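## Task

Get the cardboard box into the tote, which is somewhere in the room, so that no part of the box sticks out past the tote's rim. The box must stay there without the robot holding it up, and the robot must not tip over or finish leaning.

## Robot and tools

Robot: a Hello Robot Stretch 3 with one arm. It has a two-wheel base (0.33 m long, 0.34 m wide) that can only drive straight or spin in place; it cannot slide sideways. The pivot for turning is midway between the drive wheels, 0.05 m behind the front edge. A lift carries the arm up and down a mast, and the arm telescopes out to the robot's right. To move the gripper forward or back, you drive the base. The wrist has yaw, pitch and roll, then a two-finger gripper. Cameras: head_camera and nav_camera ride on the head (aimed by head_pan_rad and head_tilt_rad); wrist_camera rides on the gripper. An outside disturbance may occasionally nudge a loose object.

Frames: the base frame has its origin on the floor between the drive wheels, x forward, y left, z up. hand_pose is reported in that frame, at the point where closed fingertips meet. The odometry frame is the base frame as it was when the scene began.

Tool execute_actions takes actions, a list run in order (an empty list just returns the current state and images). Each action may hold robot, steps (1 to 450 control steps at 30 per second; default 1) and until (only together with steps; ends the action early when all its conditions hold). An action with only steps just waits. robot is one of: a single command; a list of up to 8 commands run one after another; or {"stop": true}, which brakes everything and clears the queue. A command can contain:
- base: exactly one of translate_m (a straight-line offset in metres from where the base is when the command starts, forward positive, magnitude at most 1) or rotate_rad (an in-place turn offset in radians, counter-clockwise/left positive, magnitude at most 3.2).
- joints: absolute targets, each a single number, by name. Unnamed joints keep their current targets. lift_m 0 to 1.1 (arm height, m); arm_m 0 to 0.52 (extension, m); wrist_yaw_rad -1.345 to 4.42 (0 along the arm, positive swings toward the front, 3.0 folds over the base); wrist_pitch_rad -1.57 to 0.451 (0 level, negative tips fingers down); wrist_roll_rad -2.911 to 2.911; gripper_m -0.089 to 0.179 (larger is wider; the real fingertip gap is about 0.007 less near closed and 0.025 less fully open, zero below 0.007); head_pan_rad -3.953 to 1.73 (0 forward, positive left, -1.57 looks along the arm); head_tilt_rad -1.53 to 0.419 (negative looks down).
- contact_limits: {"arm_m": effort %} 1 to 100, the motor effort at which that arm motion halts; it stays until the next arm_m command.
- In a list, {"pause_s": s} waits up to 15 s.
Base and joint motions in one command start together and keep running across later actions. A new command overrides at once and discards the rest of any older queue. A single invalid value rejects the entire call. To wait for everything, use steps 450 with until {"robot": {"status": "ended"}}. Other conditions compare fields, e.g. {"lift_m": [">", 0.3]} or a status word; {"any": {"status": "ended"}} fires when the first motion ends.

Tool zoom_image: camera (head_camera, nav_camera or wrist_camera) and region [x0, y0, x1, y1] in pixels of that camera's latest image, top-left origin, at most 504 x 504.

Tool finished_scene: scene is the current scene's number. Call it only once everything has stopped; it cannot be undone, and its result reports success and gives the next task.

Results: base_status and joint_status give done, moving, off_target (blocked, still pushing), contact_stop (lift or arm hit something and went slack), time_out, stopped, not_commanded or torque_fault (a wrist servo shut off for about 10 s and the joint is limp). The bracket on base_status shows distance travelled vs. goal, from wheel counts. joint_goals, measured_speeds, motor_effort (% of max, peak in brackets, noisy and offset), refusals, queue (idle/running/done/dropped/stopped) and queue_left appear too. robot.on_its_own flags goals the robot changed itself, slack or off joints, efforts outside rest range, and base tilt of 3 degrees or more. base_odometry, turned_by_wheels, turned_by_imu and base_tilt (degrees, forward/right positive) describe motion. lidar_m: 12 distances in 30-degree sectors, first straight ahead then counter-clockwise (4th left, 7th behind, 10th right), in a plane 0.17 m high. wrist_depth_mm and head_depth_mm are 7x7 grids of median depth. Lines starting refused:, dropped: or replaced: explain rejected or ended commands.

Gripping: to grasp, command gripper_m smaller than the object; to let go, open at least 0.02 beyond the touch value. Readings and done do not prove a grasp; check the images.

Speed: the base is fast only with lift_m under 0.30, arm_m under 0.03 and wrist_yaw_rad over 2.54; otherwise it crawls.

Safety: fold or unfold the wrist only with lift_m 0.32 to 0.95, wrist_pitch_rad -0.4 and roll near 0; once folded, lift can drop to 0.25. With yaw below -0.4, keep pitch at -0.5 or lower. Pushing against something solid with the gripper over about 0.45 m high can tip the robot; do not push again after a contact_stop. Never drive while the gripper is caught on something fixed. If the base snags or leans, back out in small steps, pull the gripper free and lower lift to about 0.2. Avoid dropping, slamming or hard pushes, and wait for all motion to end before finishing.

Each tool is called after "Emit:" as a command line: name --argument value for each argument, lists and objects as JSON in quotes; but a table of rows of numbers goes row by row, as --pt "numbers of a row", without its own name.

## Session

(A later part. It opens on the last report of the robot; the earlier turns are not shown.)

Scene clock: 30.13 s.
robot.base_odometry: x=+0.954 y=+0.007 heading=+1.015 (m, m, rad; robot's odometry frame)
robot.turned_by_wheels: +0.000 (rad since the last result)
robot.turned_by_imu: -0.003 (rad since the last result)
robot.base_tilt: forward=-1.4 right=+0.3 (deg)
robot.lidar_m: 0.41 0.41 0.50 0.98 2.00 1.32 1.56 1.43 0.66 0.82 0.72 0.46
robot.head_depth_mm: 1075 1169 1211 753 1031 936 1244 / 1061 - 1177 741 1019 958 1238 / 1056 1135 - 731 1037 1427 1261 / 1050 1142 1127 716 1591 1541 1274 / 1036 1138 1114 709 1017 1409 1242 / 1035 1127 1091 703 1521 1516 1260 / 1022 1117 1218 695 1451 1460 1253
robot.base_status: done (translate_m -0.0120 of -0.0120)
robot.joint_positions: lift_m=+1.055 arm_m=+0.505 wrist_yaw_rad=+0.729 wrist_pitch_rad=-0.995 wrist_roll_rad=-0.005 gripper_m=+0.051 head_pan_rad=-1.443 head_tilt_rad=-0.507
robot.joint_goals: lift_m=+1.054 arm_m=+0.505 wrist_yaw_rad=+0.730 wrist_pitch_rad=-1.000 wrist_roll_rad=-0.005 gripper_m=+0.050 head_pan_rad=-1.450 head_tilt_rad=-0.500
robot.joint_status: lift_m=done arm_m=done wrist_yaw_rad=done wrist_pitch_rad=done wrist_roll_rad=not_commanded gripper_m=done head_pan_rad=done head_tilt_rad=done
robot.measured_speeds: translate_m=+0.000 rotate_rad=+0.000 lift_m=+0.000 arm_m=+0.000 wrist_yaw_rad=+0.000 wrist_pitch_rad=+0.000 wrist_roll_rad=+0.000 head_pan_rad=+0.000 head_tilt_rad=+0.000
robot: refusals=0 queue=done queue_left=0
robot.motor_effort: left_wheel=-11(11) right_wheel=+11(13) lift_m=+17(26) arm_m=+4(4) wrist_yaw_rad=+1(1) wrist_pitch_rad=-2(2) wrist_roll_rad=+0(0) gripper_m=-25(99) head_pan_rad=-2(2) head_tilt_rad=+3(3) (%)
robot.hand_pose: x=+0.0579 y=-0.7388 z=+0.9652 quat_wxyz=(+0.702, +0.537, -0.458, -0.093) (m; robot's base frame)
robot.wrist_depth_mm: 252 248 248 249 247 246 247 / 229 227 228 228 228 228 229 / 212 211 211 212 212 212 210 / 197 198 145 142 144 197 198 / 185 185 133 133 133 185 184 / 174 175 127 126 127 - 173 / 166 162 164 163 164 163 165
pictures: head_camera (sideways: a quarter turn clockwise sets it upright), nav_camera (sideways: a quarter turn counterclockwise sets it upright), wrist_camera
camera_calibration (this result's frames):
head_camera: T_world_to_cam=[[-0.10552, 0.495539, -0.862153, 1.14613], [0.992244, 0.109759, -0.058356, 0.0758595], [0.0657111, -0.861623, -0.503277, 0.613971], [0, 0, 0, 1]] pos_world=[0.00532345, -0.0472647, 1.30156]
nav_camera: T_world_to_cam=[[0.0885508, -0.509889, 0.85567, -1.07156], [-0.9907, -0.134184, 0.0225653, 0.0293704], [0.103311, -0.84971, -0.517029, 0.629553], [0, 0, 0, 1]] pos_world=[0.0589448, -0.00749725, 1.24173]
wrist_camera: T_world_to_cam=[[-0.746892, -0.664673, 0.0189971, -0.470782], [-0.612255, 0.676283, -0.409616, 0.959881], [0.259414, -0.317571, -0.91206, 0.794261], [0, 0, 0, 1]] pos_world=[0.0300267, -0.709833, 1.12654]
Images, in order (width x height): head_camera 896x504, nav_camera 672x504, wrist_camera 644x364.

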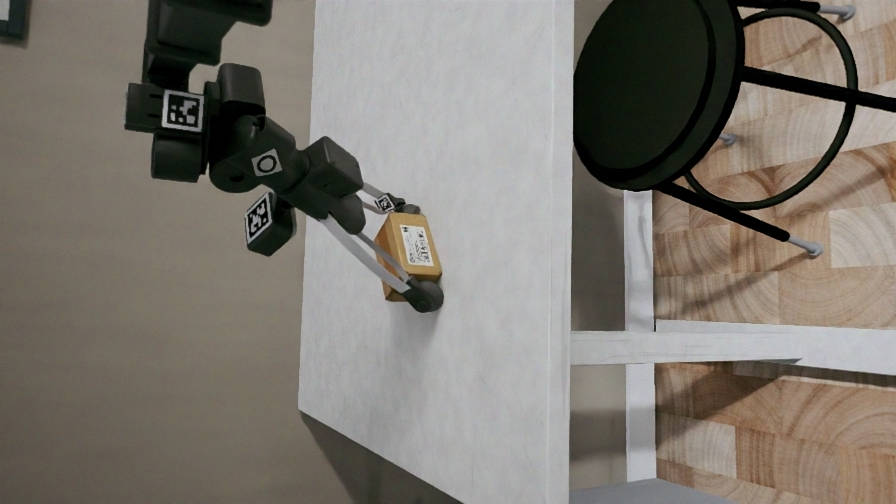

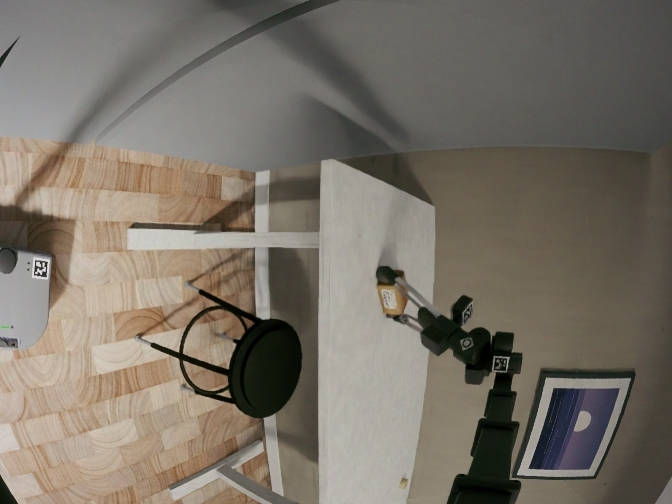

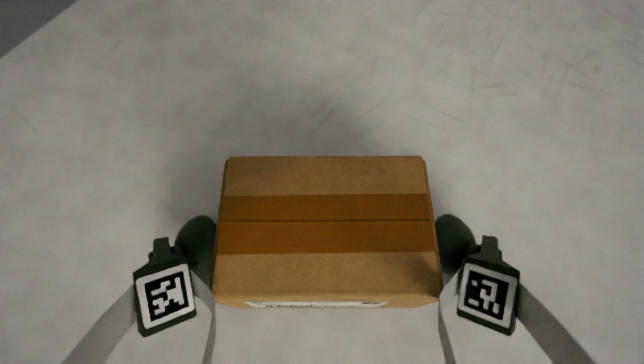

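Emit:
execute_actions --actions '[{"robot": {"joints": {"lift_m": 1.1, "head_pan_rad": -2.9, "head_tilt_rad": -0.45}}, "steps": 450, "until": {"robot": {"lift_m": [">", 1.09]}}}, {"robot": {"joints": {"arm_m": 0.0}}, "steps": 30}]'

Scene clock: 31.87 s.
robot.base_odometry: x=+0.954 y=+0.007 heading=+1.016 (m, m, rad; robot's odometry frame)
robot.turned_by_wheels: +0.001 (rad since the last result)
robot.turned_by_imu: +0.001 (rad since the last result)
robot.base_tilt: forward=-1.4 right=+0.4 (deg)
robot.lidar_m: 0.41 0.41 0.51 0.98 2.01 1.32 1.56 1.43 0.66 0.83 0.72 0.46
robot.head_depth_mm: - - - - 1857 1614 1339 / - - - - 2091 1623 1329 / - - - - 2086 1606 1325 / - - - - 2074 1606 1310 / - - - - 2042 1597 1304 / - - - 2456 2038 1584 1302 / - - - 2510 1991 1550 1292
robot.base_status: done (translate_m -0.0120 of -0.0120)
robot.joint_positions: lift_m=+1.098 arm_m=+0.434 wrist_yaw_rad=+0.729 wrist_pitch_rad=-1.008 wrist_roll_rad=-0.005 gripper_m=+0.060 head_pan_rad=-2.893 head_tilt_rad=-0.458
robot.joint_goals: lift_m=+1.100 arm_m=+0.000 wrist_yaw_rad=+0.730 wrist_pitch_rad=-1.000 wrist_roll_rad=-0.005 gripper_m=+0.059 head_pan_rad=-2.900 head_tilt_rad=-0.450
robot.joint_status: lift_m=moving arm_m=moving wrist_yaw_rad=done wrist_pitch_rad=done wrist_roll_rad=not_commanded gripper_m=done head_pan_rad=done head_tilt_rad=done
robot.measured_speeds: translate_m=+0.000 rotate_rad=+0.000 lift_m=+0.000 arm_m=-0.139 wrist_yaw_rad=+0.000 wrist_pitch_rad=+0.000 wrist_roll_rad=+0.000 head_pan_rad=+0.000 head_tilt_rad=+0.000
robot: refusals=0 queue=running queue_left=0
robot.on_its_own: gripper_m is held at +0.059, not at your +0.050, by its stall guard, which is still easing
robot.motor_effort: left_wheel=-1(11) right_wheel=+1(12) lift_m=+33(34) arm_m=-9(1) wrist_yaw_rad=+1(0) wrist_pitch_rad=+3(3) wrist_roll_rad=+0(0) gripper_m=+0(24) head_pan_rad=-2(29) head_tilt_rad=+4(9) (%)
robot.hand_pose: x=+0.0559 y=-0.6653 z=+1.0068 quat_wxyz=(+0.702, +0.540, -0.455, -0.097) (m; robot's base frame)
robot.wrist_depth_mm: 447 303 296 296 295 292 294 / 452 275 275 273 276 274 274 / 256 255 255 257 255 254 255 / 240 239 142 138 140 237 239 / 224 225 131 131 131 225 225 / 211 213 125 125 125 214 211 / 202 198 200 200 201 198 200
pictures: head_camera (sideways: a quarter turn clockwise sets it upright), nav_camera (sideways: a quarter turn counterclockwise sets it upright), wrist_camera
camera_calibration (this result's frames):
head_camera: T_world_to_cam=[[0.437531, 0.154066, -0.885907, 1.17379], [0.226121, -0.972405, -0.0574326, 0.0793343], [-0.870308, -0.175193, -0.460295, 0.563753], [0, 0, 0, 1]] pos_world=[-0.0408715, -0.00493127, 1.30392]
nav_camera: T_world_to_cam=[[-0.454121, -0.139031, 0.880025, -1.10001], [-0.251854, 0.967495, 0.0228843, 0.0244467], [-0.854601, -0.211246, -0.474376, 0.579898], [0, 0, 0, 1]] pos_world=[0.00219979, -0.054086, 1.24257]
wrist_camera: T_world_to_cam=[[-0.746366, -0.665264, 0.0190126, -0.424703], [-0.616286, 0.680069, -0.397111, 0.916157], [0.251254, -0.308107, -0.917574, 0.868384], [0, 0, 0, 1]] pos_world=[0.0294464, -0.638034, 1.1687]
Images, in order (width x height): head_camera 896x504, nav_camera 672x504, wrist_camera 644x364.

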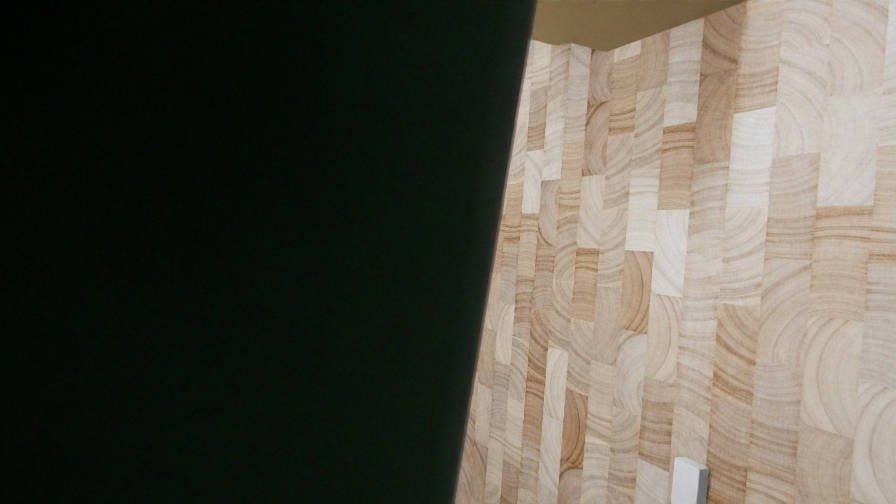

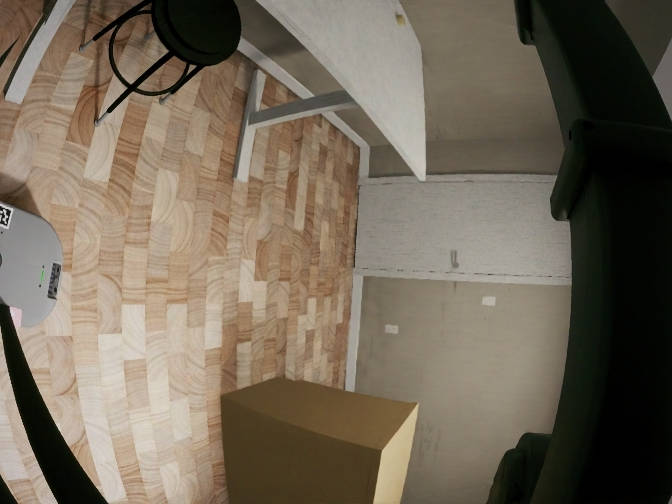

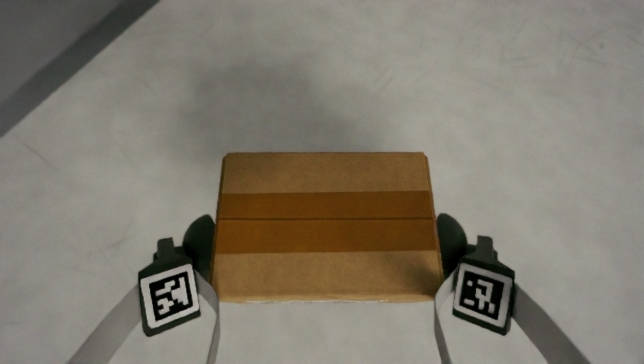

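Emit:
execute_actions --actions '[{"robot": {"joints": {"gripper_m": 0.063}}, "steps": 200, "until": {"robot": {"status": "ended"}}}]'

Scene clock: 35.60 s.
robot.base_odometry: x=+0.954 y=+0.007 heading=+1.016 (m, m, rad; robot's odometry frame)
robot.turned_by_wheels: +0.000 (rad since the last result)
robot.turned_by_imu: -0.001 (rad since the last result)
robot.base_tilt: forward=-1.5 right=+0.3 (deg)
robot.lidar_m: 0.41 0.41 0.51 0.98 2.00 1.33 1.56 1.43 0.66 0.83 0.72 0.46
robot.head_depth_mm: - - - - 1871 1604 1341 / - - - - 2108 1643 1325 / - - - - 2076 1619 1329 / - - - - 2046 1623 1320 / - - - - 2039 1599 1312 / - - - 2482 2027 1572 1307 / - - - 2495 2002 1543 1296
robot.base_status: done (translate_m -0.0120 of -0.0120)
robot.joint_positions: lift_m=+1.098 arm_m=+0.002 wrist_yaw_rad=+0.730 wrist_pitch_rad=-1.009 wrist_roll_rad=-0.005 gripper_m=+0.064 head_pan_rad=-2.893 head_tilt_rad=-0.458
robot.joint_goals: lift_m=+1.100 arm_m=+0.000 wrist_yaw_rad=+0.730 wrist_pitch_rad=-1.000 wrist_roll_rad=-0.005 gripper_m=+0.063 head_pan_rad=-2.900 head_tilt_rad=-0.450
robot.joint_status: lift_m=done arm_m=done wrist_yaw_rad=done wrist_pitch_rad=done wrist_roll_rad=not_commanded gripper_m=done head_pan_rad=done head_tilt_rad=done
robot.measured_speeds: translate_m=+0.000 rotate_rad=+0.000 lift_m=+0.000 arm_m=+0.000 wrist_yaw_rad=+0.000 wrist_pitch_rad=+0.000 wrist_roll_rad=+0.000 head_pan_rad=+0.000 head_tilt_rad=+0.000
robot: refusals=0 queue=done queue_left=0
robot.motor_effort: left_wheel=+0(1) right_wheel=+1(1) lift_m=+33(33) arm_m=-4(1) wrist_yaw_rad=+0(0) wrist_pitch_rad=+3(3) wrist_roll_rad=+0(0) gripper_m=-16(18) head_pan_rad=-2(2) head_tilt_rad=+3(4) (%)
robot.hand_pose: x=+0.0559 y=-0.2340 z=+1.0067 quat_wxyz=(+0.702, +0.540, -0.454, -0.097) (m; robot's base frame)
robot.wrist_depth_mm: 383 472 640 961 - 303 296 / 403 525 722 - - - 287 / 437 568 832 - - - 724 / 475 625 142 139 141 - 677 / 516 711 131 131 131 - 655 / 571 703 125 125 125 - - / 619 - - - - - -
pictures: head_camera (sideways: a quarter turn clockwise sets it upright), nav_camera (sideways: a quarter turn counterclockwise sets it upright), wrist_camera
camera_calibration (this result's frames):
head_camera: T_world_to_cam=[[0.43754, 0.154041, -0.885907, 1.17379], [0.226064, -0.972418, -0.0574326, 0.0793347], [-0.870318, -0.175142, -0.460295, 0.563753], [0, 0, 0, 1]] pos_world=[-0.0408718, -0.00492853, 1.30392]
nav_camera: T_world_to_cam=[[-0.45413, -0.139004, 0.880025, -1.10001], [-0.251798, 0.967509, 0.0228843, 0.0244463], [-0.854613, -0.211196, -0.474376, 0.579898], [0, 0, 0, 1]] pos_world=[0.00219664, -0.0540858, 1.24257]
wrist_camera: T_world_to_cam=[[-0.745894, -0.665793, 0.0190136, -0.137905], [-0.616948, 0.67985, -0.396459, 0.622053], [0.251034, -0.307447, -0.917855, 1.00168], [0, 0, 0, 1]] pos_world=[0.0294557, -0.206754, 1.16864]
Images, in order (width x height): head_camera 896x504, nav_camera 672x504, wrist_camera 644x364.

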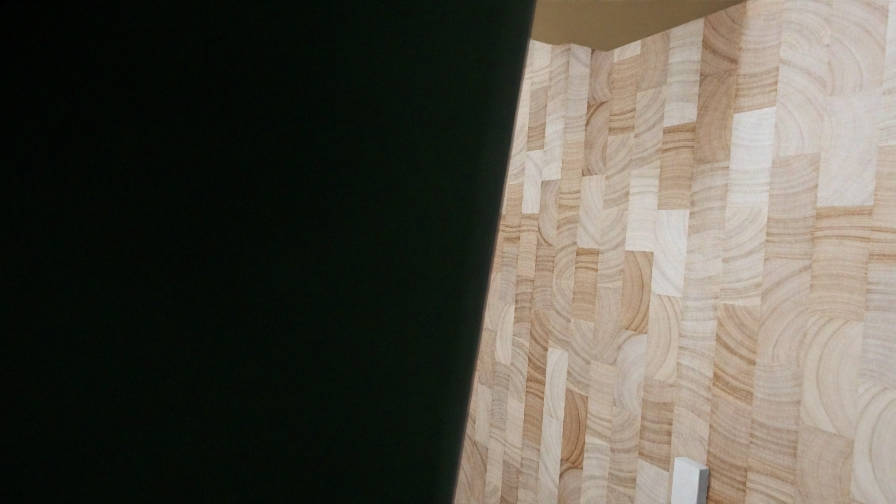

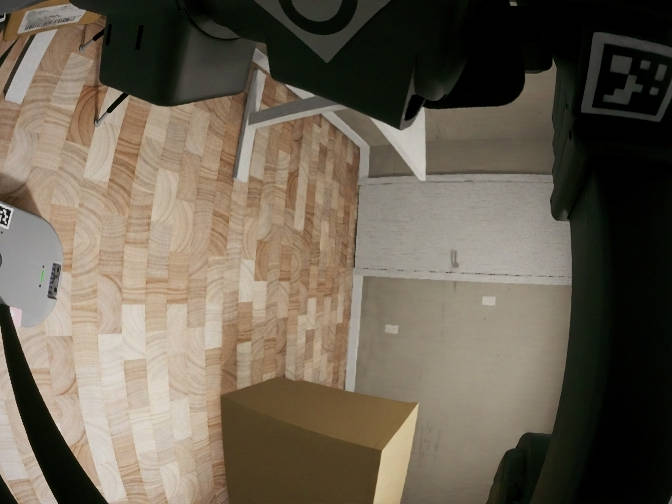

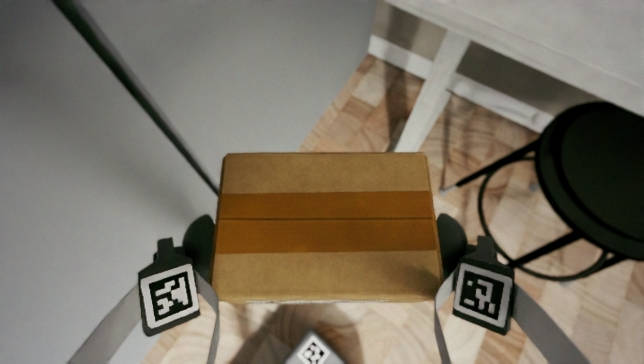

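Emit:
execute_actions --actions '[{"robot": {"base": {"translate_m": -1.0}, "joints": {"lift_m": 0.285, "wrist_yaw_rad": 1.5, "head_pan_rad": -3.3, "head_tilt_rad": -0.6}}, "steps": 200, "until": {"robot": {"lift_m": ["<", 0.93]}}}, {"robot": {"joints": {"wrist_pitch_rad": -0.4}}, "steps": 60, "until": {"robot": {"wrist_pitch_rad": [">", -0.5]}}}, {"robot": {"joints": {"wrist_yaw_rad": 2.65}}, "steps": 60, "until": {"robot": {"wrist_yaw_rad": [">", 2.6]}}}]'

Scene clock: 39.33 s.
robot.base_odometry: x=+0.788 y=-0.261 heading=+1.016 (m, m, rad; robot's odometry frame)
robot.turned_by_wheels: +0.000 (rad since the last result)
robot.turned_by_imu: -0.002 (rad since the last result)
robot.base_tilt: forward=-1.7 right=+0.5 (deg)
robot.lidar_m: 0.72 0.73 0.88 2.44 1.46 1.03 1.43 2.34 1.22 0.62 0.87 0.80
robot.head_depth_mm: 2394 2561 1106 1202 1453 1518 - / 2285 2463 1085 1149 1352 1507 - / 2207 2382 1272 1353 1427 1481 - / 2147 2351 2594 2028 1718 1498 - / 2084 2267 2543 2286 1761 1462 - / 2018 2194 2448 2230 1740 1426 1196 / 1921 2124 2342 2187 1724 1402 1186
robot.base_status: moving (translate_m -0.3146 of -1.0000)
robot.joint_positions: lift_m=+0.746 arm_m=+0.002 wrist_yaw_rad=+2.607 wrist_pitch_rad=-0.431 wrist_roll_rad=-0.005 gripper_m=+0.064 head_pan_rad=-3.293 head_tilt_rad=-0.593
robot.joint_goals: lift_m=+0.285 arm_m=+0.000 wrist_yaw_rad=+2.650 wrist_pitch_rad=-0.400 wrist_roll_rad=-0.005 gripper_m=+0.063 head_pan_rad=-3.300 head_tilt_rad=-0.600
robot.joint_status: lift_m=moving arm_m=done wrist_yaw_rad=moving wrist_pitch_rad=moving wrist_roll_rad=not_commanded gripper_m=done head_pan_rad=done head_tilt_rad=done
robot.measured_speeds: translate_m=-0.100 rotate_rad=+0.000 lift_m=-0.110 arm_m=+0.000 wrist_yaw_rad=+0.540 wrist_pitch_rad=+0.000 wrist_roll_rad=+0.000 head_pan_rad=+0.000 head_tilt_rad=+0.000
robot: refusals=0 queue=running queue_left=0
robot.motor_effort: left_wheel=-4(7) right_wheel=+1(2) lift_m=+26(33) arm_m=-4(4) wrist_yaw_rad=+0(2) wrist_pitch_rad=+10(9) wrist_roll_rad=+0(0) gripper_m=-18(17) head_pan_rad=-2(17) head_tilt_rad=-4(14) (%)
robot.hand_pose: x=+0.0923 y=+0.0443 z=+0.7554 quat_wxyz=(+0.329, +0.704, -0.036, +0.628) (m; robot's base frame)
robot.wrist_depth_mm: - - - - 789 642 536 / - - - - 837 671 567 / - - - - 900 707 592 / - - 142 139 141 747 616 / - - 131 131 131 780 656 / - - 125 125 125 804 682 / - 929 957 960 945 909 721
pictures: head_camera (sideways: a quarter turn clockwise sets it upright), nav_camera (sideways: a quarter turn counterclockwise sets it upright), wrist_camera
camera_calibration (this result's frames):
head_camera: T_world_to_cam=[[0.57639, -0.0457919, -0.815891, 1.08165], [-0.162647, -0.984881, -0.0596262, 0.0845514], [-0.800825, 0.16707, -0.575124, 0.712733], [0, 0, 0, 1]] pos_world=[-0.0389233, 0.0137273, 1.29746]
nav_camera: T_world_to_cam=[[-0.584924, 0.0659659, 0.808401, -1.00582], [0.14185, 0.989646, 0.0218809, 0.0233553], [-0.798588, 0.12747, -0.588225, 0.727682], [0, 0, 0, 1]] pos_world=[-0.0105218, -0.0495218, 1.24063]
wrist_camera: T_world_to_cam=[[0.854643, -0.518988, 0.015382, -0.0721325], [-0.275447, -0.478306, -0.833878, 0.705917], [0.44013, 0.708431, -0.551735, 0.508343], [0, 0, 0, 1]] pos_world=[0.0323534, -0.0599166, 0.870229]
Images, in order (width x height): head_camera 896x504, nav_camera 672x504, wrist_camera 644x364.

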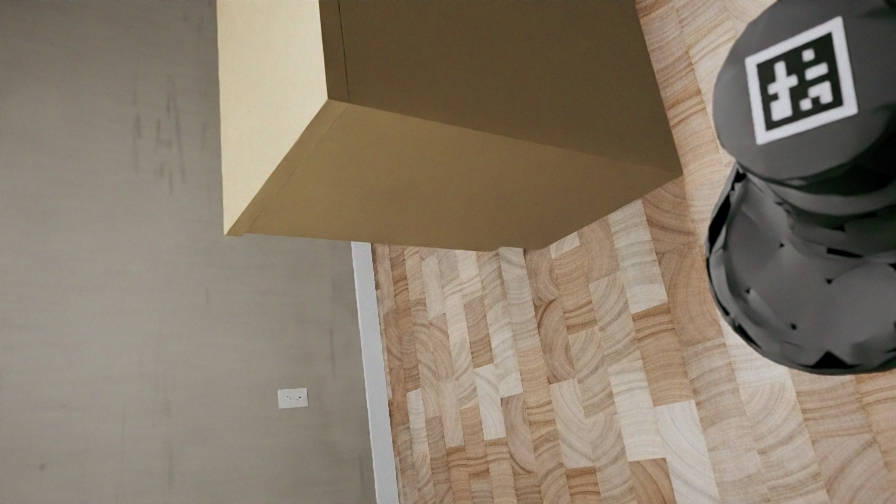

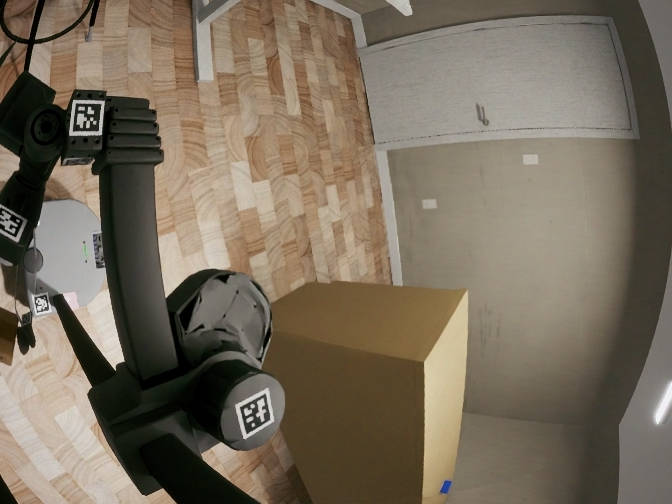

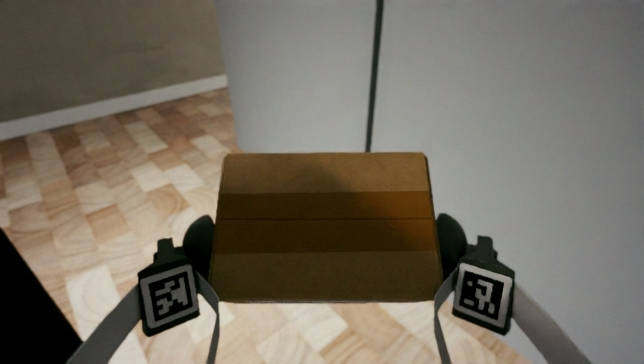

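Emit:
execute_actions --actions '[{"steps": 200, "until": {"robot": {"lift_m": ["<", 0.292]}}}, {"robot": {"base": {"translate_m": -1.0}, "joints": {"head_pan_rad": -3.9, "head_tilt_rad": -0.6}}, "steps": 400, "until": {"robot": {"status": "ended"}}}]'

Scene clock: 48.23 s.
robot.base_odometry: x=+0.038 y=-1.472 heading=+1.016 (m, m, rad; robot's odometry frame)
robot.turned_by_wheels: +0.000 (rad since the last result)
robot.turned_by_imu: -0.007 (rad since the last result)
robot.base_tilt: forward=-1.4 right=+0.3 (deg)
robot.lidar_m: 2.13 0.61 0.38 0.34 1.78 1.12 1.01 1.01 1.21 1.59 1.23 1.62
robot.head_depth_mm: - - - - - 440 493 / - - - - - - - / 1691 1942 2172 2299 - - - / 1457 1635 1875 2107 1713 1432 1211 / 1277 1412 1587 1781 1687 1434 1202 / 1145 1257 1372 1549 1654 1426 1196 / 1037 1122 1225 1345 1505 1400 1192
robot.base_status: done (translate_m -1.0000 of -1.0000)
robot.joint_positions: lift_m=+0.285 arm_m=+0.002 wrist_yaw_rad=+2.648 wrist_pitch_rad=-0.430 wrist_roll_rad=-0.005 gripper_m=+0.064 head_pan_rad=-3.893 head_tilt_rad=-0.594
robot.joint_goals: lift_m=+0.285 arm_m=+0.000 wrist_yaw_rad=+2.650 wrist_pitch_rad=-0.400 wrist_roll_rad=-0.005 gripper_m=+0.063 head_pan_rad=-3.900 head_tilt_rad=-0.600
robot.joint_status: lift_m=done arm_m=done wrist_yaw_rad=done wrist_pitch_rad=done wrist_roll_rad=not_commanded gripper_m=done head_pan_rad=done head_tilt_rad=done
robot.measured_speeds: translate_m=+0.000 rotate_rad=+0.000 lift_m=+0.000 arm_m=+0.000 wrist_yaw_rad=+0.000 wrist_pitch_rad=+0.000 wrist_roll_rad=+0.000 head_pan_rad=+0.000 head_tilt_rad=+0.000
robot: refusals=0 queue=done queue_left=0
robot.motor_effort: left_wheel=+0(11) right_wheel=+0(6) lift_m=+27(27) arm_m=-4(4) wrist_yaw_rad=+2(2) wrist_pitch_rad=+9(9) wrist_roll_rad=+0(0) gripper_m=-17(18) head_pan_rad=-2(23) head_tilt_rad=-3(3) (%)
robot.hand_pose: x=+0.0843 y=+0.0489 z=+0.2950 quat_wxyz=(+0.315, +0.705, -0.021, +0.635) (m; robot's base frame)
robot.wrist_depth_mm: 302 336 395 469 591 - - / 319 358 419 512 669 - - / 868 378 459 555 861 - 942 / 734 406 142 139 141 749 752 / 633 574 131 131 131 592 601 / - 526 125 125 125 523 512 / - - 449 441 441 433 445
pictures: head_camera (sideways: a quarter turn clockwise sets it upright), nav_camera (sideways: a quarter turn counterclockwise sets it upright), wrist_camera
camera_calibration (this result's frames):
head_camera: T_world_to_cam=[[0.450418, -0.363841, -0.815318, 1.08167], [-0.690366, -0.720998, -0.0596384, 0.0877863], [-0.566144, 0.58973, -0.575934, 0.712356], [0, 0, 0, 1]] pos_world=[-0.0233018, 0.0367514, 1.29741]
nav_camera: T_world_to_cam=[[-0.446063, 0.385305, 0.807817, -1.0059], [0.675921, 0.73665, 0.021872, 0.0201091], [-0.586651, 0.555777, -0.589027, 0.727433], [0, 0, 0, 1]] pos_world=[-0.035539, -0.0315244, 1.24062]
wrist_camera: T_world_to_cam=[[0.875418, -0.483121, 0.0153767, -0.0593205], [-0.255222, -0.489012, -0.834104, 0.320914], [0.410493, 0.726265, -0.551393, 0.256147], [0, 0, 0, 1]] pos_world=[0.0286881, -0.0577591, 0.409826]
Images, in order (width x height): head_camera 896x504, nav_camera 672x504, wrist_camera 644x364.

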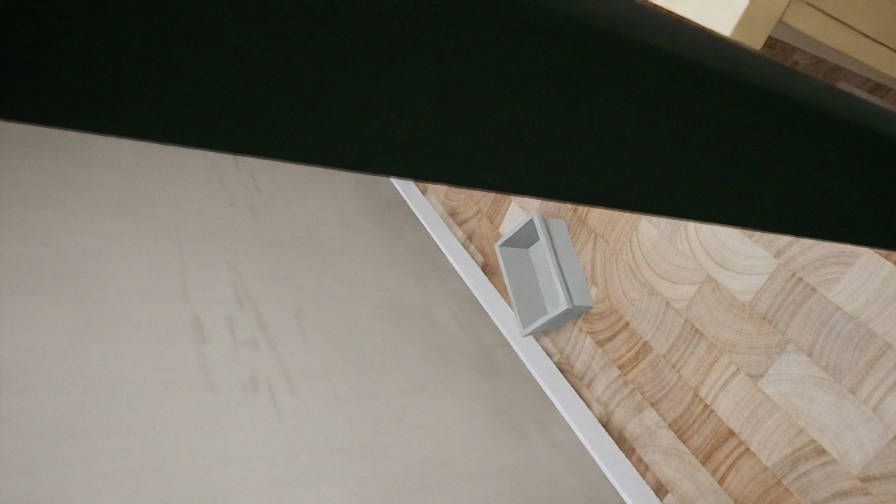

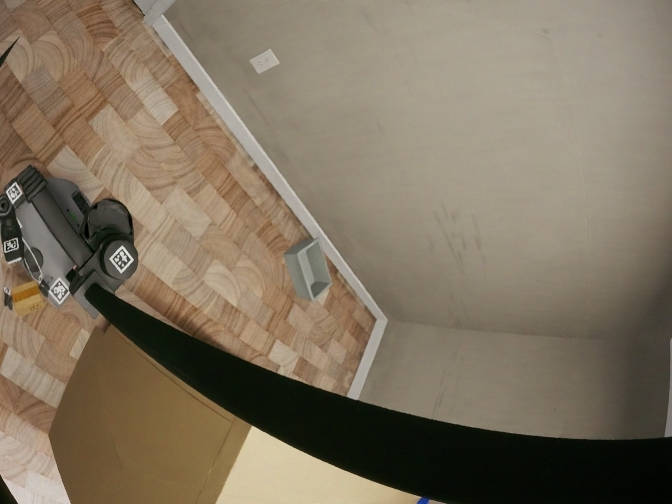

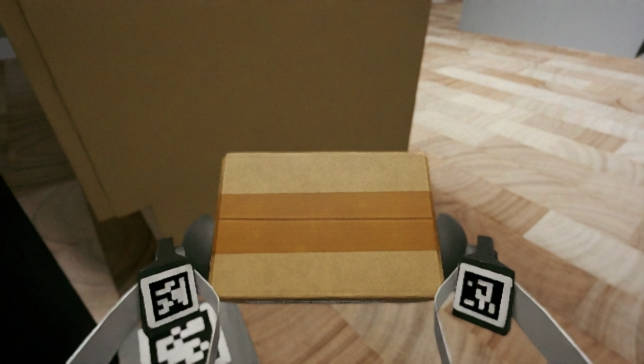

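Found the tote on the floor.

Emit:
zoom_image --camera "head_camera" --region '[470, 195, 620, 345]'

Region (470, 195, 620, 345) of head_camera's 896x504 image, scaled by 3.360, with more detail than that image has.

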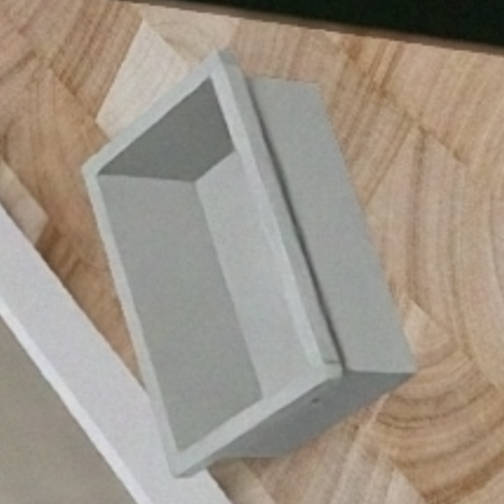

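Emit:
execute_actions --actions '[{"robot": [{"base": {"rotate_rad": -0.52}, "joints": {"head_pan_rad": -3.3, "head_tilt_rad": -0.9}}, {"base": {"translate_m": -0.7}}, {"base": {"rotate_rad": -2.2}, "joints": {"head_pan_rad": -1.45, "head_tilt_rad": -1.0}}], "steps": 450, "until": {"robot": {"status": "ended"}}}]'

Scene clock: 57.37 s.
robot.base_odometry: x=-0.578 y=-1.805 heading=-1.704 (m, m, rad; robot's odometry frame)
robot.turned_by_wheels: -2.720 (rad since the last result)
robot.turned_by_imu: -2.692 (rad since the last result)
robot.base_tilt: forward=-1.4 right=+0.2 (deg)
robot.lidar_m: 0.47 0.54 0.92 2.04 2.33 0.54 0.54 0.62 1.06 0.97 0.55 0.47
robot.head_depth_mm: 1498 1750 1815 1553 1379 1225 1110 / 1564 1826 1784 1541 1360 1216 1104 / 1609 1900 1758 1545 1350 1209 - / 1311 1616 1709 1460 1342 1219 - / 1002 1174 1410 1450 1313 1206 1089 / 817 923 1069 1273 1299 1184 1080 / 685 762 852 980 1145 1163 1071
robot.base_status: done (rotate_rad -2.1999 of -2.2000)
robot.joint_positions: lift_m=+0.285 arm_m=+0.002 wrist_yaw_rad=+2.648 wrist_pitch_rad=-0.430 wrist_roll_rad=-0.005 gripper_m=+0.064 head_pan_rad=-1.457 head_tilt_rad=-0.988
robot.joint_goals: lift_m=+0.285 arm_m=+0.000 wrist_yaw_rad=+2.650 wrist_pitch_rad=-0.400 wrist_roll_rad=-0.005 gripper_m=+0.063 head_pan_rad=-1.450 head_tilt_rad=-1.000
robot.joint_status: lift_m=done arm_m=done wrist_yaw_rad=done wrist_pitch_rad=done wrist_roll_rad=not_commanded gripper_m=done head_pan_rad=done head_tilt_rad=done
robot.measured_speeds: translate_m=+0.000 rotate_rad=+0.000 lift_m=+0.000 arm_m=+0.000 wrist_yaw_rad=+0.000 wrist_pitch_rad=+0.000 wrist_roll_rad=+0.000 head_pan_rad=+0.000 head_tilt_rad=+0.000
robot: refusals=0 queue=done queue_left=0
robot.motor_effort: left_wheel=+4(17) right_wheel=-2(7) lift_m=+27(27) arm_m=-4(4) wrist_yaw_rad=+2(1) wrist_pitch_rad=+9(9) wrist_roll_rad=+0(0) gripper_m=-17(17) head_pan_rad=+2(28) head_tilt_rad=-5(22) (%)
robot.hand_pose: x=+0.0843 y=+0.0489 z=+0.2951 quat_wxyz=(+0.315, +0.705, -0.021, +0.635) (m; robot's base frame)
robot.wrist_depth_mm: - - - - 842 552 415 / - - - - 868 566 426 / 970 976 - 960 874 591 433 / 751 758 142 139 140 592 438 / 615 611 132 131 131 571 448 / - 524 125 125 125 528 449 / - - 453 441 445 432 428
pictures: head_camera (sideways: a quarter turn clockwise sets it upright), nav_camera (sideways: a quarter turn counterclockwise sets it upright), wrist_camera
camera_calibration (this result's frames):
head_camera: T_world_to_cam=[[-0.137521, 0.836368, -0.530638, 0.714282], [0.990365, 0.12492, -0.059771, 0.0776754], [0.0162968, -0.533744, -0.845489, 1.05936], [0, 0, 0, 1]] pos_world=[0.00403763, -0.0416761, 1.27935]
nav_camera: T_world_to_cam=[[0.11986, -0.846143, 0.519303, -0.633398], [-0.991352, -0.130155, 0.0167414, 0.0369691], [0.0534244, -0.516819, -0.854426, 1.06867], [0, 0, 0, 1]] pos_world=[0.0554753, 0.0211774, 1.24141]
wrist_camera: T_world_to_cam=[[0.875448, -0.483068, 0.0153679, -0.0593154], [-0.255114, -0.488873, -0.834218, 0.32097], [0.410497, 0.726394, -0.551221, 0.256099], [0, 0, 0, 1]] pos_world=[0.0286838, -0.0577681, 0.409837]
Images, in order (width x height): head_camera 896x504, nav_camera 672x504, wrist_camera 644x364.

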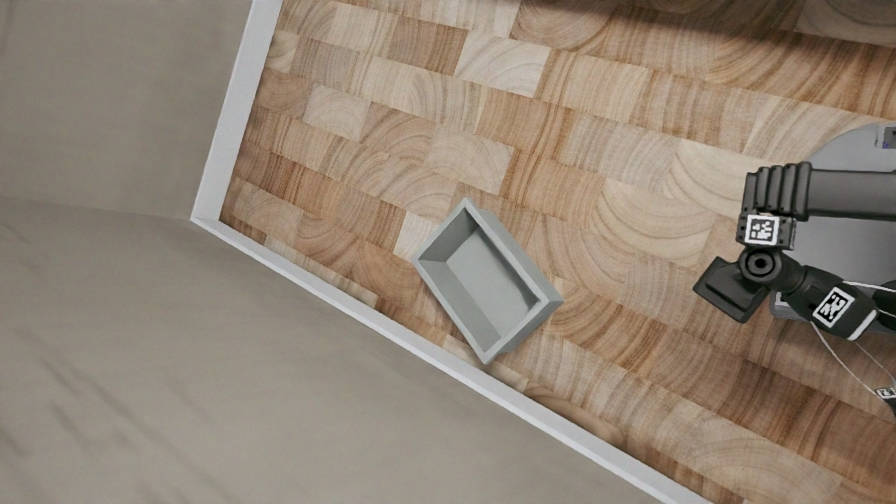

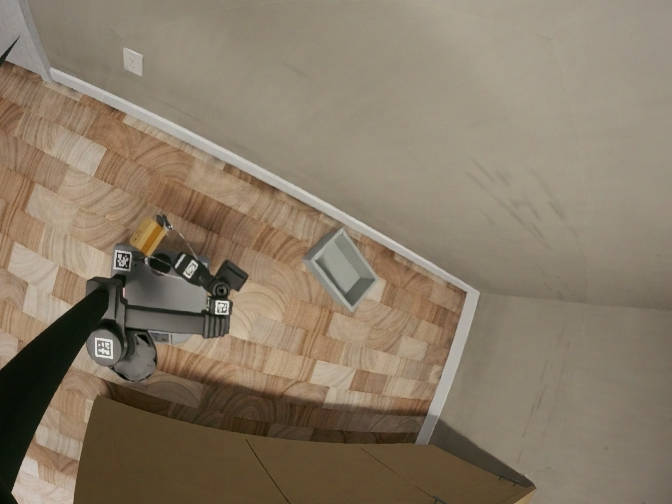

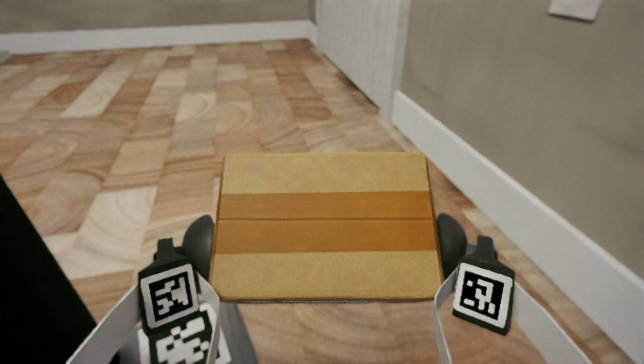

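Emit:
execute_actions --actions '[{"robot": {"joints": {"lift_m": 0.33, "wrist_yaw_rad": 0.91, "arm_m": 0.475}}, "steps": 100, "until": {"robot": {"wrist_yaw_rad": ["<", 1.3], "arm_m": [">", 0.08]}}}, {"robot": {"joints": {"wrist_pitch_rad": -1.0, "lift_m": 0.3}}, "steps": 300, "until": {"robot": {"status": "ended"}}}]'

Scene clock: 62.20 s.
robot.base_odometry: x=-0.578 y=-1.805 heading=-1.704 (m, m, rad; robot's odometry frame)
robot.turned_by_wheels: +0.000 (rad since the last result)
robot.turned_by_imu: -0.001 (rad since the last result)
robot.base_tilt: forward=-1.5 right=+0.3 (deg)
robot.lidar_m: 0.47 0.54 0.92 2.04 2.32 0.54 0.54 0.62 1.06 0.97 0.55 0.47
robot.head_depth_mm: 1507 1722 1792 1562 1376 1224 1111 / 1560 1814 1794 1553 1359 1223 1107 / 1593 1907 1768 1534 1364 1201 - / 1318 1618 1715 1447 1349 1205 - / 1003 1175 1421 1450 1316 1198 1090 / 812 926 1066 1269 1298 1183 1077 / 685 763 856 977 1139 1165 1066
robot.base_status: done (rotate_rad -2.1999 of -2.2000)
robot.joint_positions: lift_m=+0.300 arm_m=+0.475 wrist_yaw_rad=+0.910 wrist_pitch_rad=-1.008 wrist_roll_rad=-0.005 gripper_m=+0.064 head_pan_rad=-1.457 head_tilt_rad=-0.988
robot.joint_goals: lift_m=+0.300 arm_m=+0.475 wrist_yaw_rad=+0.910 wrist_pitch_rad=-1.000 wrist_roll_rad=-0.005 gripper_m=+0.063 head_pan_rad=-1.450 head_tilt_rad=-1.000
robot.joint_status: lift_m=done arm_m=done wrist_yaw_rad=done wrist_pitch_rad=done wrist_roll_rad=not_commanded gripper_m=done head_pan_rad=done head_tilt_rad=done
robot.measured_speeds: translate_m=+0.000 rotate_rad=+0.000 lift_m=+0.000 arm_m=+0.000 wrist_yaw_rad=+0.000 wrist_pitch_rad=+0.000 wrist_roll_rad=+0.000 head_pan_rad=+0.000 head_tilt_rad=+0.000
robot: refusals=0 queue=done queue_left=0
robot.motor_effort: left_wheel=+5(6) right_wheel=-2(3) lift_m=+27(33) arm_m=+4(5) wrist_yaw_rad=-1(2) wrist_pitch_rad=+2(9) wrist_roll_rad=+0(0) gripper_m=-18(18) head_pan_rad=+2(2) head_tilt_rad=-5(4) (%)
robot.hand_pose: x=+0.0703 y=-0.6911 z=+0.2092 quat_wxyz=(+0.707, +0.579, -0.404, -0.034) (m; robot's base frame)
robot.wrist_depth_mm: 252 276 308 358 399 480 501 / 287 320 358 411 462 464 474 / 326 359 316 312 304 299 435 / 378 405 142 139 140 319 407 / 382 384 132 131 131 306 379 / 363 364 125 125 126 284 350 / 340 337 281 337 338 308 332
pictures: head_camera (sideways: a quarter turn clockwise sets it upright), nav_camera (sideways: a quarter turn counterclockwise sets it upright), wrist_camera
camera_calibration (this result's frames):
head_camera: T_world_to_cam=[[-0.137521, 0.836368, -0.530637, 0.714282], [0.990365, 0.124921, -0.059771, 0.0776754], [0.016297, -0.533744, -0.845489, 1.05936], [0, 0, 0, 1]] pos_world=[0.00403765, -0.0416761, 1.27935]
nav_camera: T_world_to_cam=[[0.11986, -0.846143, 0.519303, -0.633398], [-0.991352, -0.130155, 0.0167414, 0.0369691], [0.0534246, -0.516819, -0.854426, 1.06867], [0, 0, 0, 1]] pos_world=[0.0554753, 0.0211774, 1.24141]
wrist_camera: T_world_to_cam=[[-0.614551, -0.788648, 0.0190117, -0.510496], [-0.728467, 0.558078, -0.397347, 0.549458], [0.302757, -0.25804, -0.917471, 0.155904], [0, 0, 0, 1]] pos_world=[0.0393349, -0.669012, 0.371068]
Images, in order (width x height): head_camera 896x504, nav_camera 672x504, wrist_camera 644x364.

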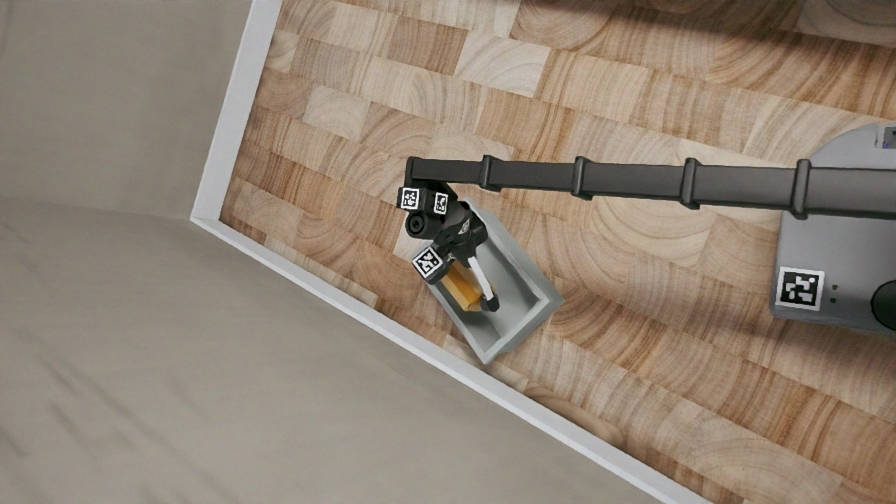

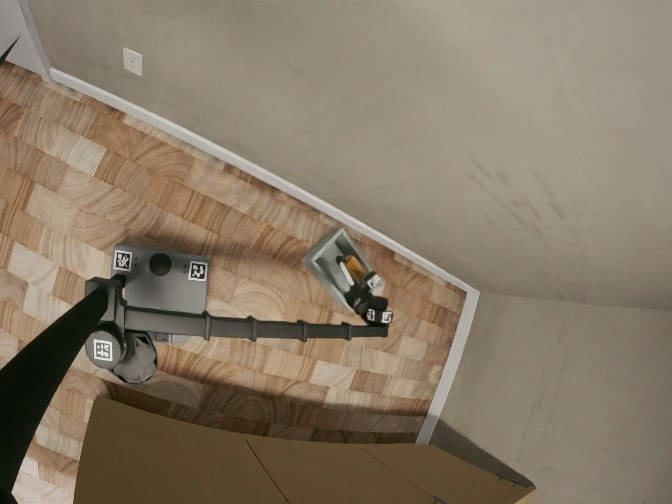

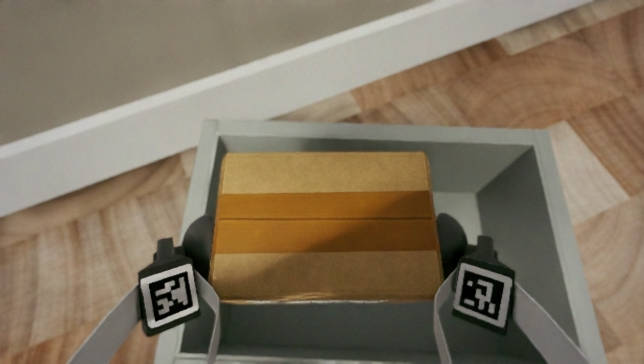

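Emit:
execute_actions --actions '[{"robot": [{"base": {"translate_m": 0.015}, "joints": {"arm_m": 0.52, "lift_m": 0.27}}, {"joints": {"lift_m": 0.19}}], "steps": 300, "until": {"robot": {"status": "ended"}}}]'

Scene clock: 65.27 s.
robot.base_odometry: x=-0.580 y=-1.820 heading=-1.704 (m, m, rad; robot's odometry frame)
robot.turned_by_wheels: +0.000 (rad since the last result)
robot.turned_by_imu: -0.001 (rad since the last result)
robot.base_tilt: forward=-1.5 right=+0.3 (deg)
robot.lidar_m: 0.46 0.52 0.90 2.04 2.34 0.55 0.55 0.63 1.08 0.94 0.54 0.46
robot.head_depth_mm: 1493 1751 1810 1579 1376 1228 1105 / 1557 1802 1774 1538 1363 1218 1105 / 1606 1897 1769 1559 1354 1203 - / 1262 1589 1701 1508 1322 1206 - / 970 1140 1374 1448 1312 1189 1097 / 790 891 1035 1230 1300 1188 1074 / 663 740 831 945 1105 1160 1063
robot.base_status: done (translate_m +0.0150 of +0.0150)
robot.joint_positions: lift_m=+0.190 arm_m=+0.520 wrist_yaw_rad=+0.910 wrist_pitch_rad=-1.009 wrist_roll_rad=-0.005 gripper_m=+0.064 head_pan_rad=-1.457 head_tilt_rad=-0.988
robot.joint_goals: lift_m=+0.190 arm_m=+0.520 wrist_yaw_rad=+0.910 wrist_pitch_rad=-1.000 wrist_roll_rad=-0.005 gripper_m=+0.063 head_pan_rad=-1.450 head_tilt_rad=-1.000
robot.joint_status: lift_m=done arm_m=done wrist_yaw_rad=done wrist_pitch_rad=done wrist_roll_rad=not_commanded gripper_m=done head_pan_rad=done head_tilt_rad=done
robot.measured_speeds: translate_m=+0.000 rotate_rad=+0.000 lift_m=+0.000 arm_m=+0.000 wrist_yaw_rad=+0.000 wrist_pitch_rad=+0.000 wrist_roll_rad=+0.000 head_pan_rad=+0.000 head_tilt_rad=+0.000
robot: refusals=0 queue=done queue_left=0
robot.motor_effort: left_wheel=+4(10) right_wheel=-3(4) lift_m=+27(27) arm_m=+4(3) wrist_yaw_rad=+0(1) wrist_pitch_rad=+2(2) wrist_roll_rad=+0(0) gripper_m=-17(18) head_pan_rad=+2(2) head_tilt_rad=-5(5) (%)
robot.hand_pose: x=+0.0701 y=-0.7360 z=+0.0991 quat_wxyz=(+0.707, +0.579, -0.404, -0.034) (m; robot's base frame)
robot.wrist_depth_mm: 226 238 265 303 346 355 354 / 235 178 176 175 175 327 324 / 167 196 204 201 196 193 178 / 159 213 142 139 141 245 185 / 156 215 131 131 131 261 185 / 158 192 125 125 125 240 183 / 155 231 235 235 236 234 174
pictures: head_camera (sideways: a quarter turn clockwise sets it upright), nav_camera (sideways: a quarter turn counterclockwise sets it upright), wrist_camera
camera_calibration (this result's frames):
head_camera: T_world_to_cam=[[-0.13761, 0.836353, -0.530638, 0.714283], [0.990351, 0.125026, -0.059771, 0.0776755], [0.0163537, -0.533743, -0.845489, 1.05936], [0, 0, 0, 1]] pos_world=[0.00404208, -0.0416763, 1.27935]
nav_camera: T_world_to_cam=[[0.11995, -0.84613, 0.519304, -0.633399], [-0.991338, -0.130261, 0.0167414, 0.036969], [0.0534795, -0.516814, -0.854426, 1.06867], [0, 0, 0, 1]] pos_world=[0.0554731, 0.0211826, 1.24141]
wrist_camera: T_world_to_cam=[[-0.614539, -0.788657, 0.0190129, -0.543904], [-0.728746, 0.558295, -0.396531, 0.530735], [0.302113, -0.257539, -0.917824, 0.0438019], [0, 0, 0, 1]] pos_world=[0.0392873, -0.71398, 0.260997]
Images, in order (width x height): head_camera 896x504, nav_camera 672x504, wrist_camera 644x364.

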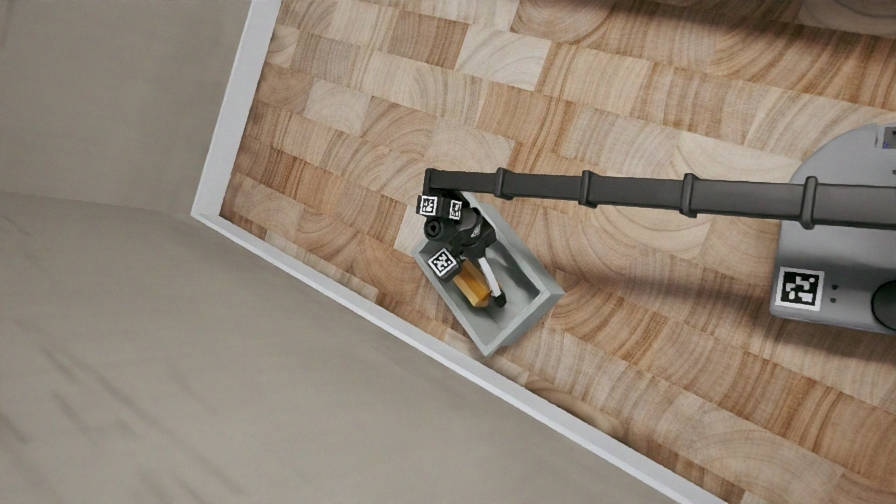

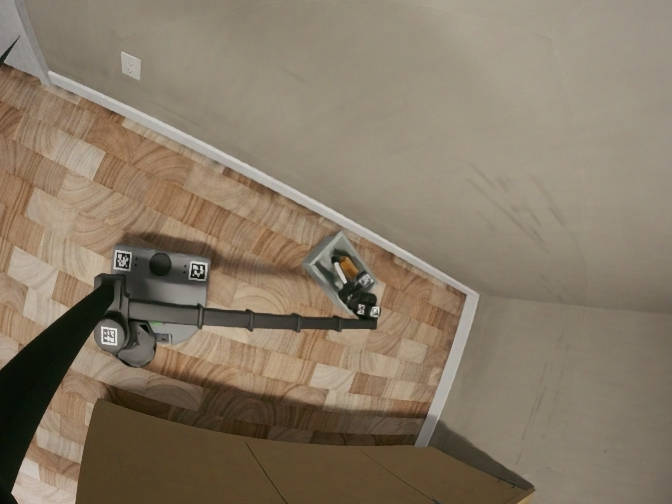

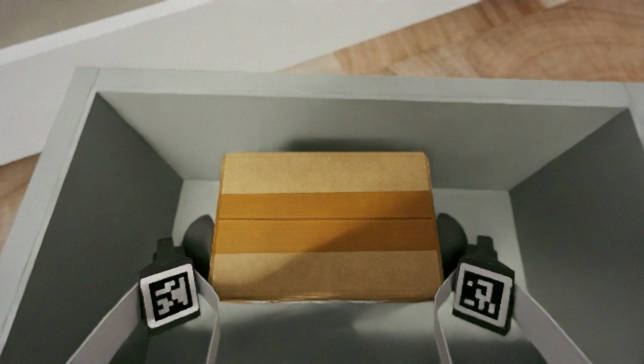

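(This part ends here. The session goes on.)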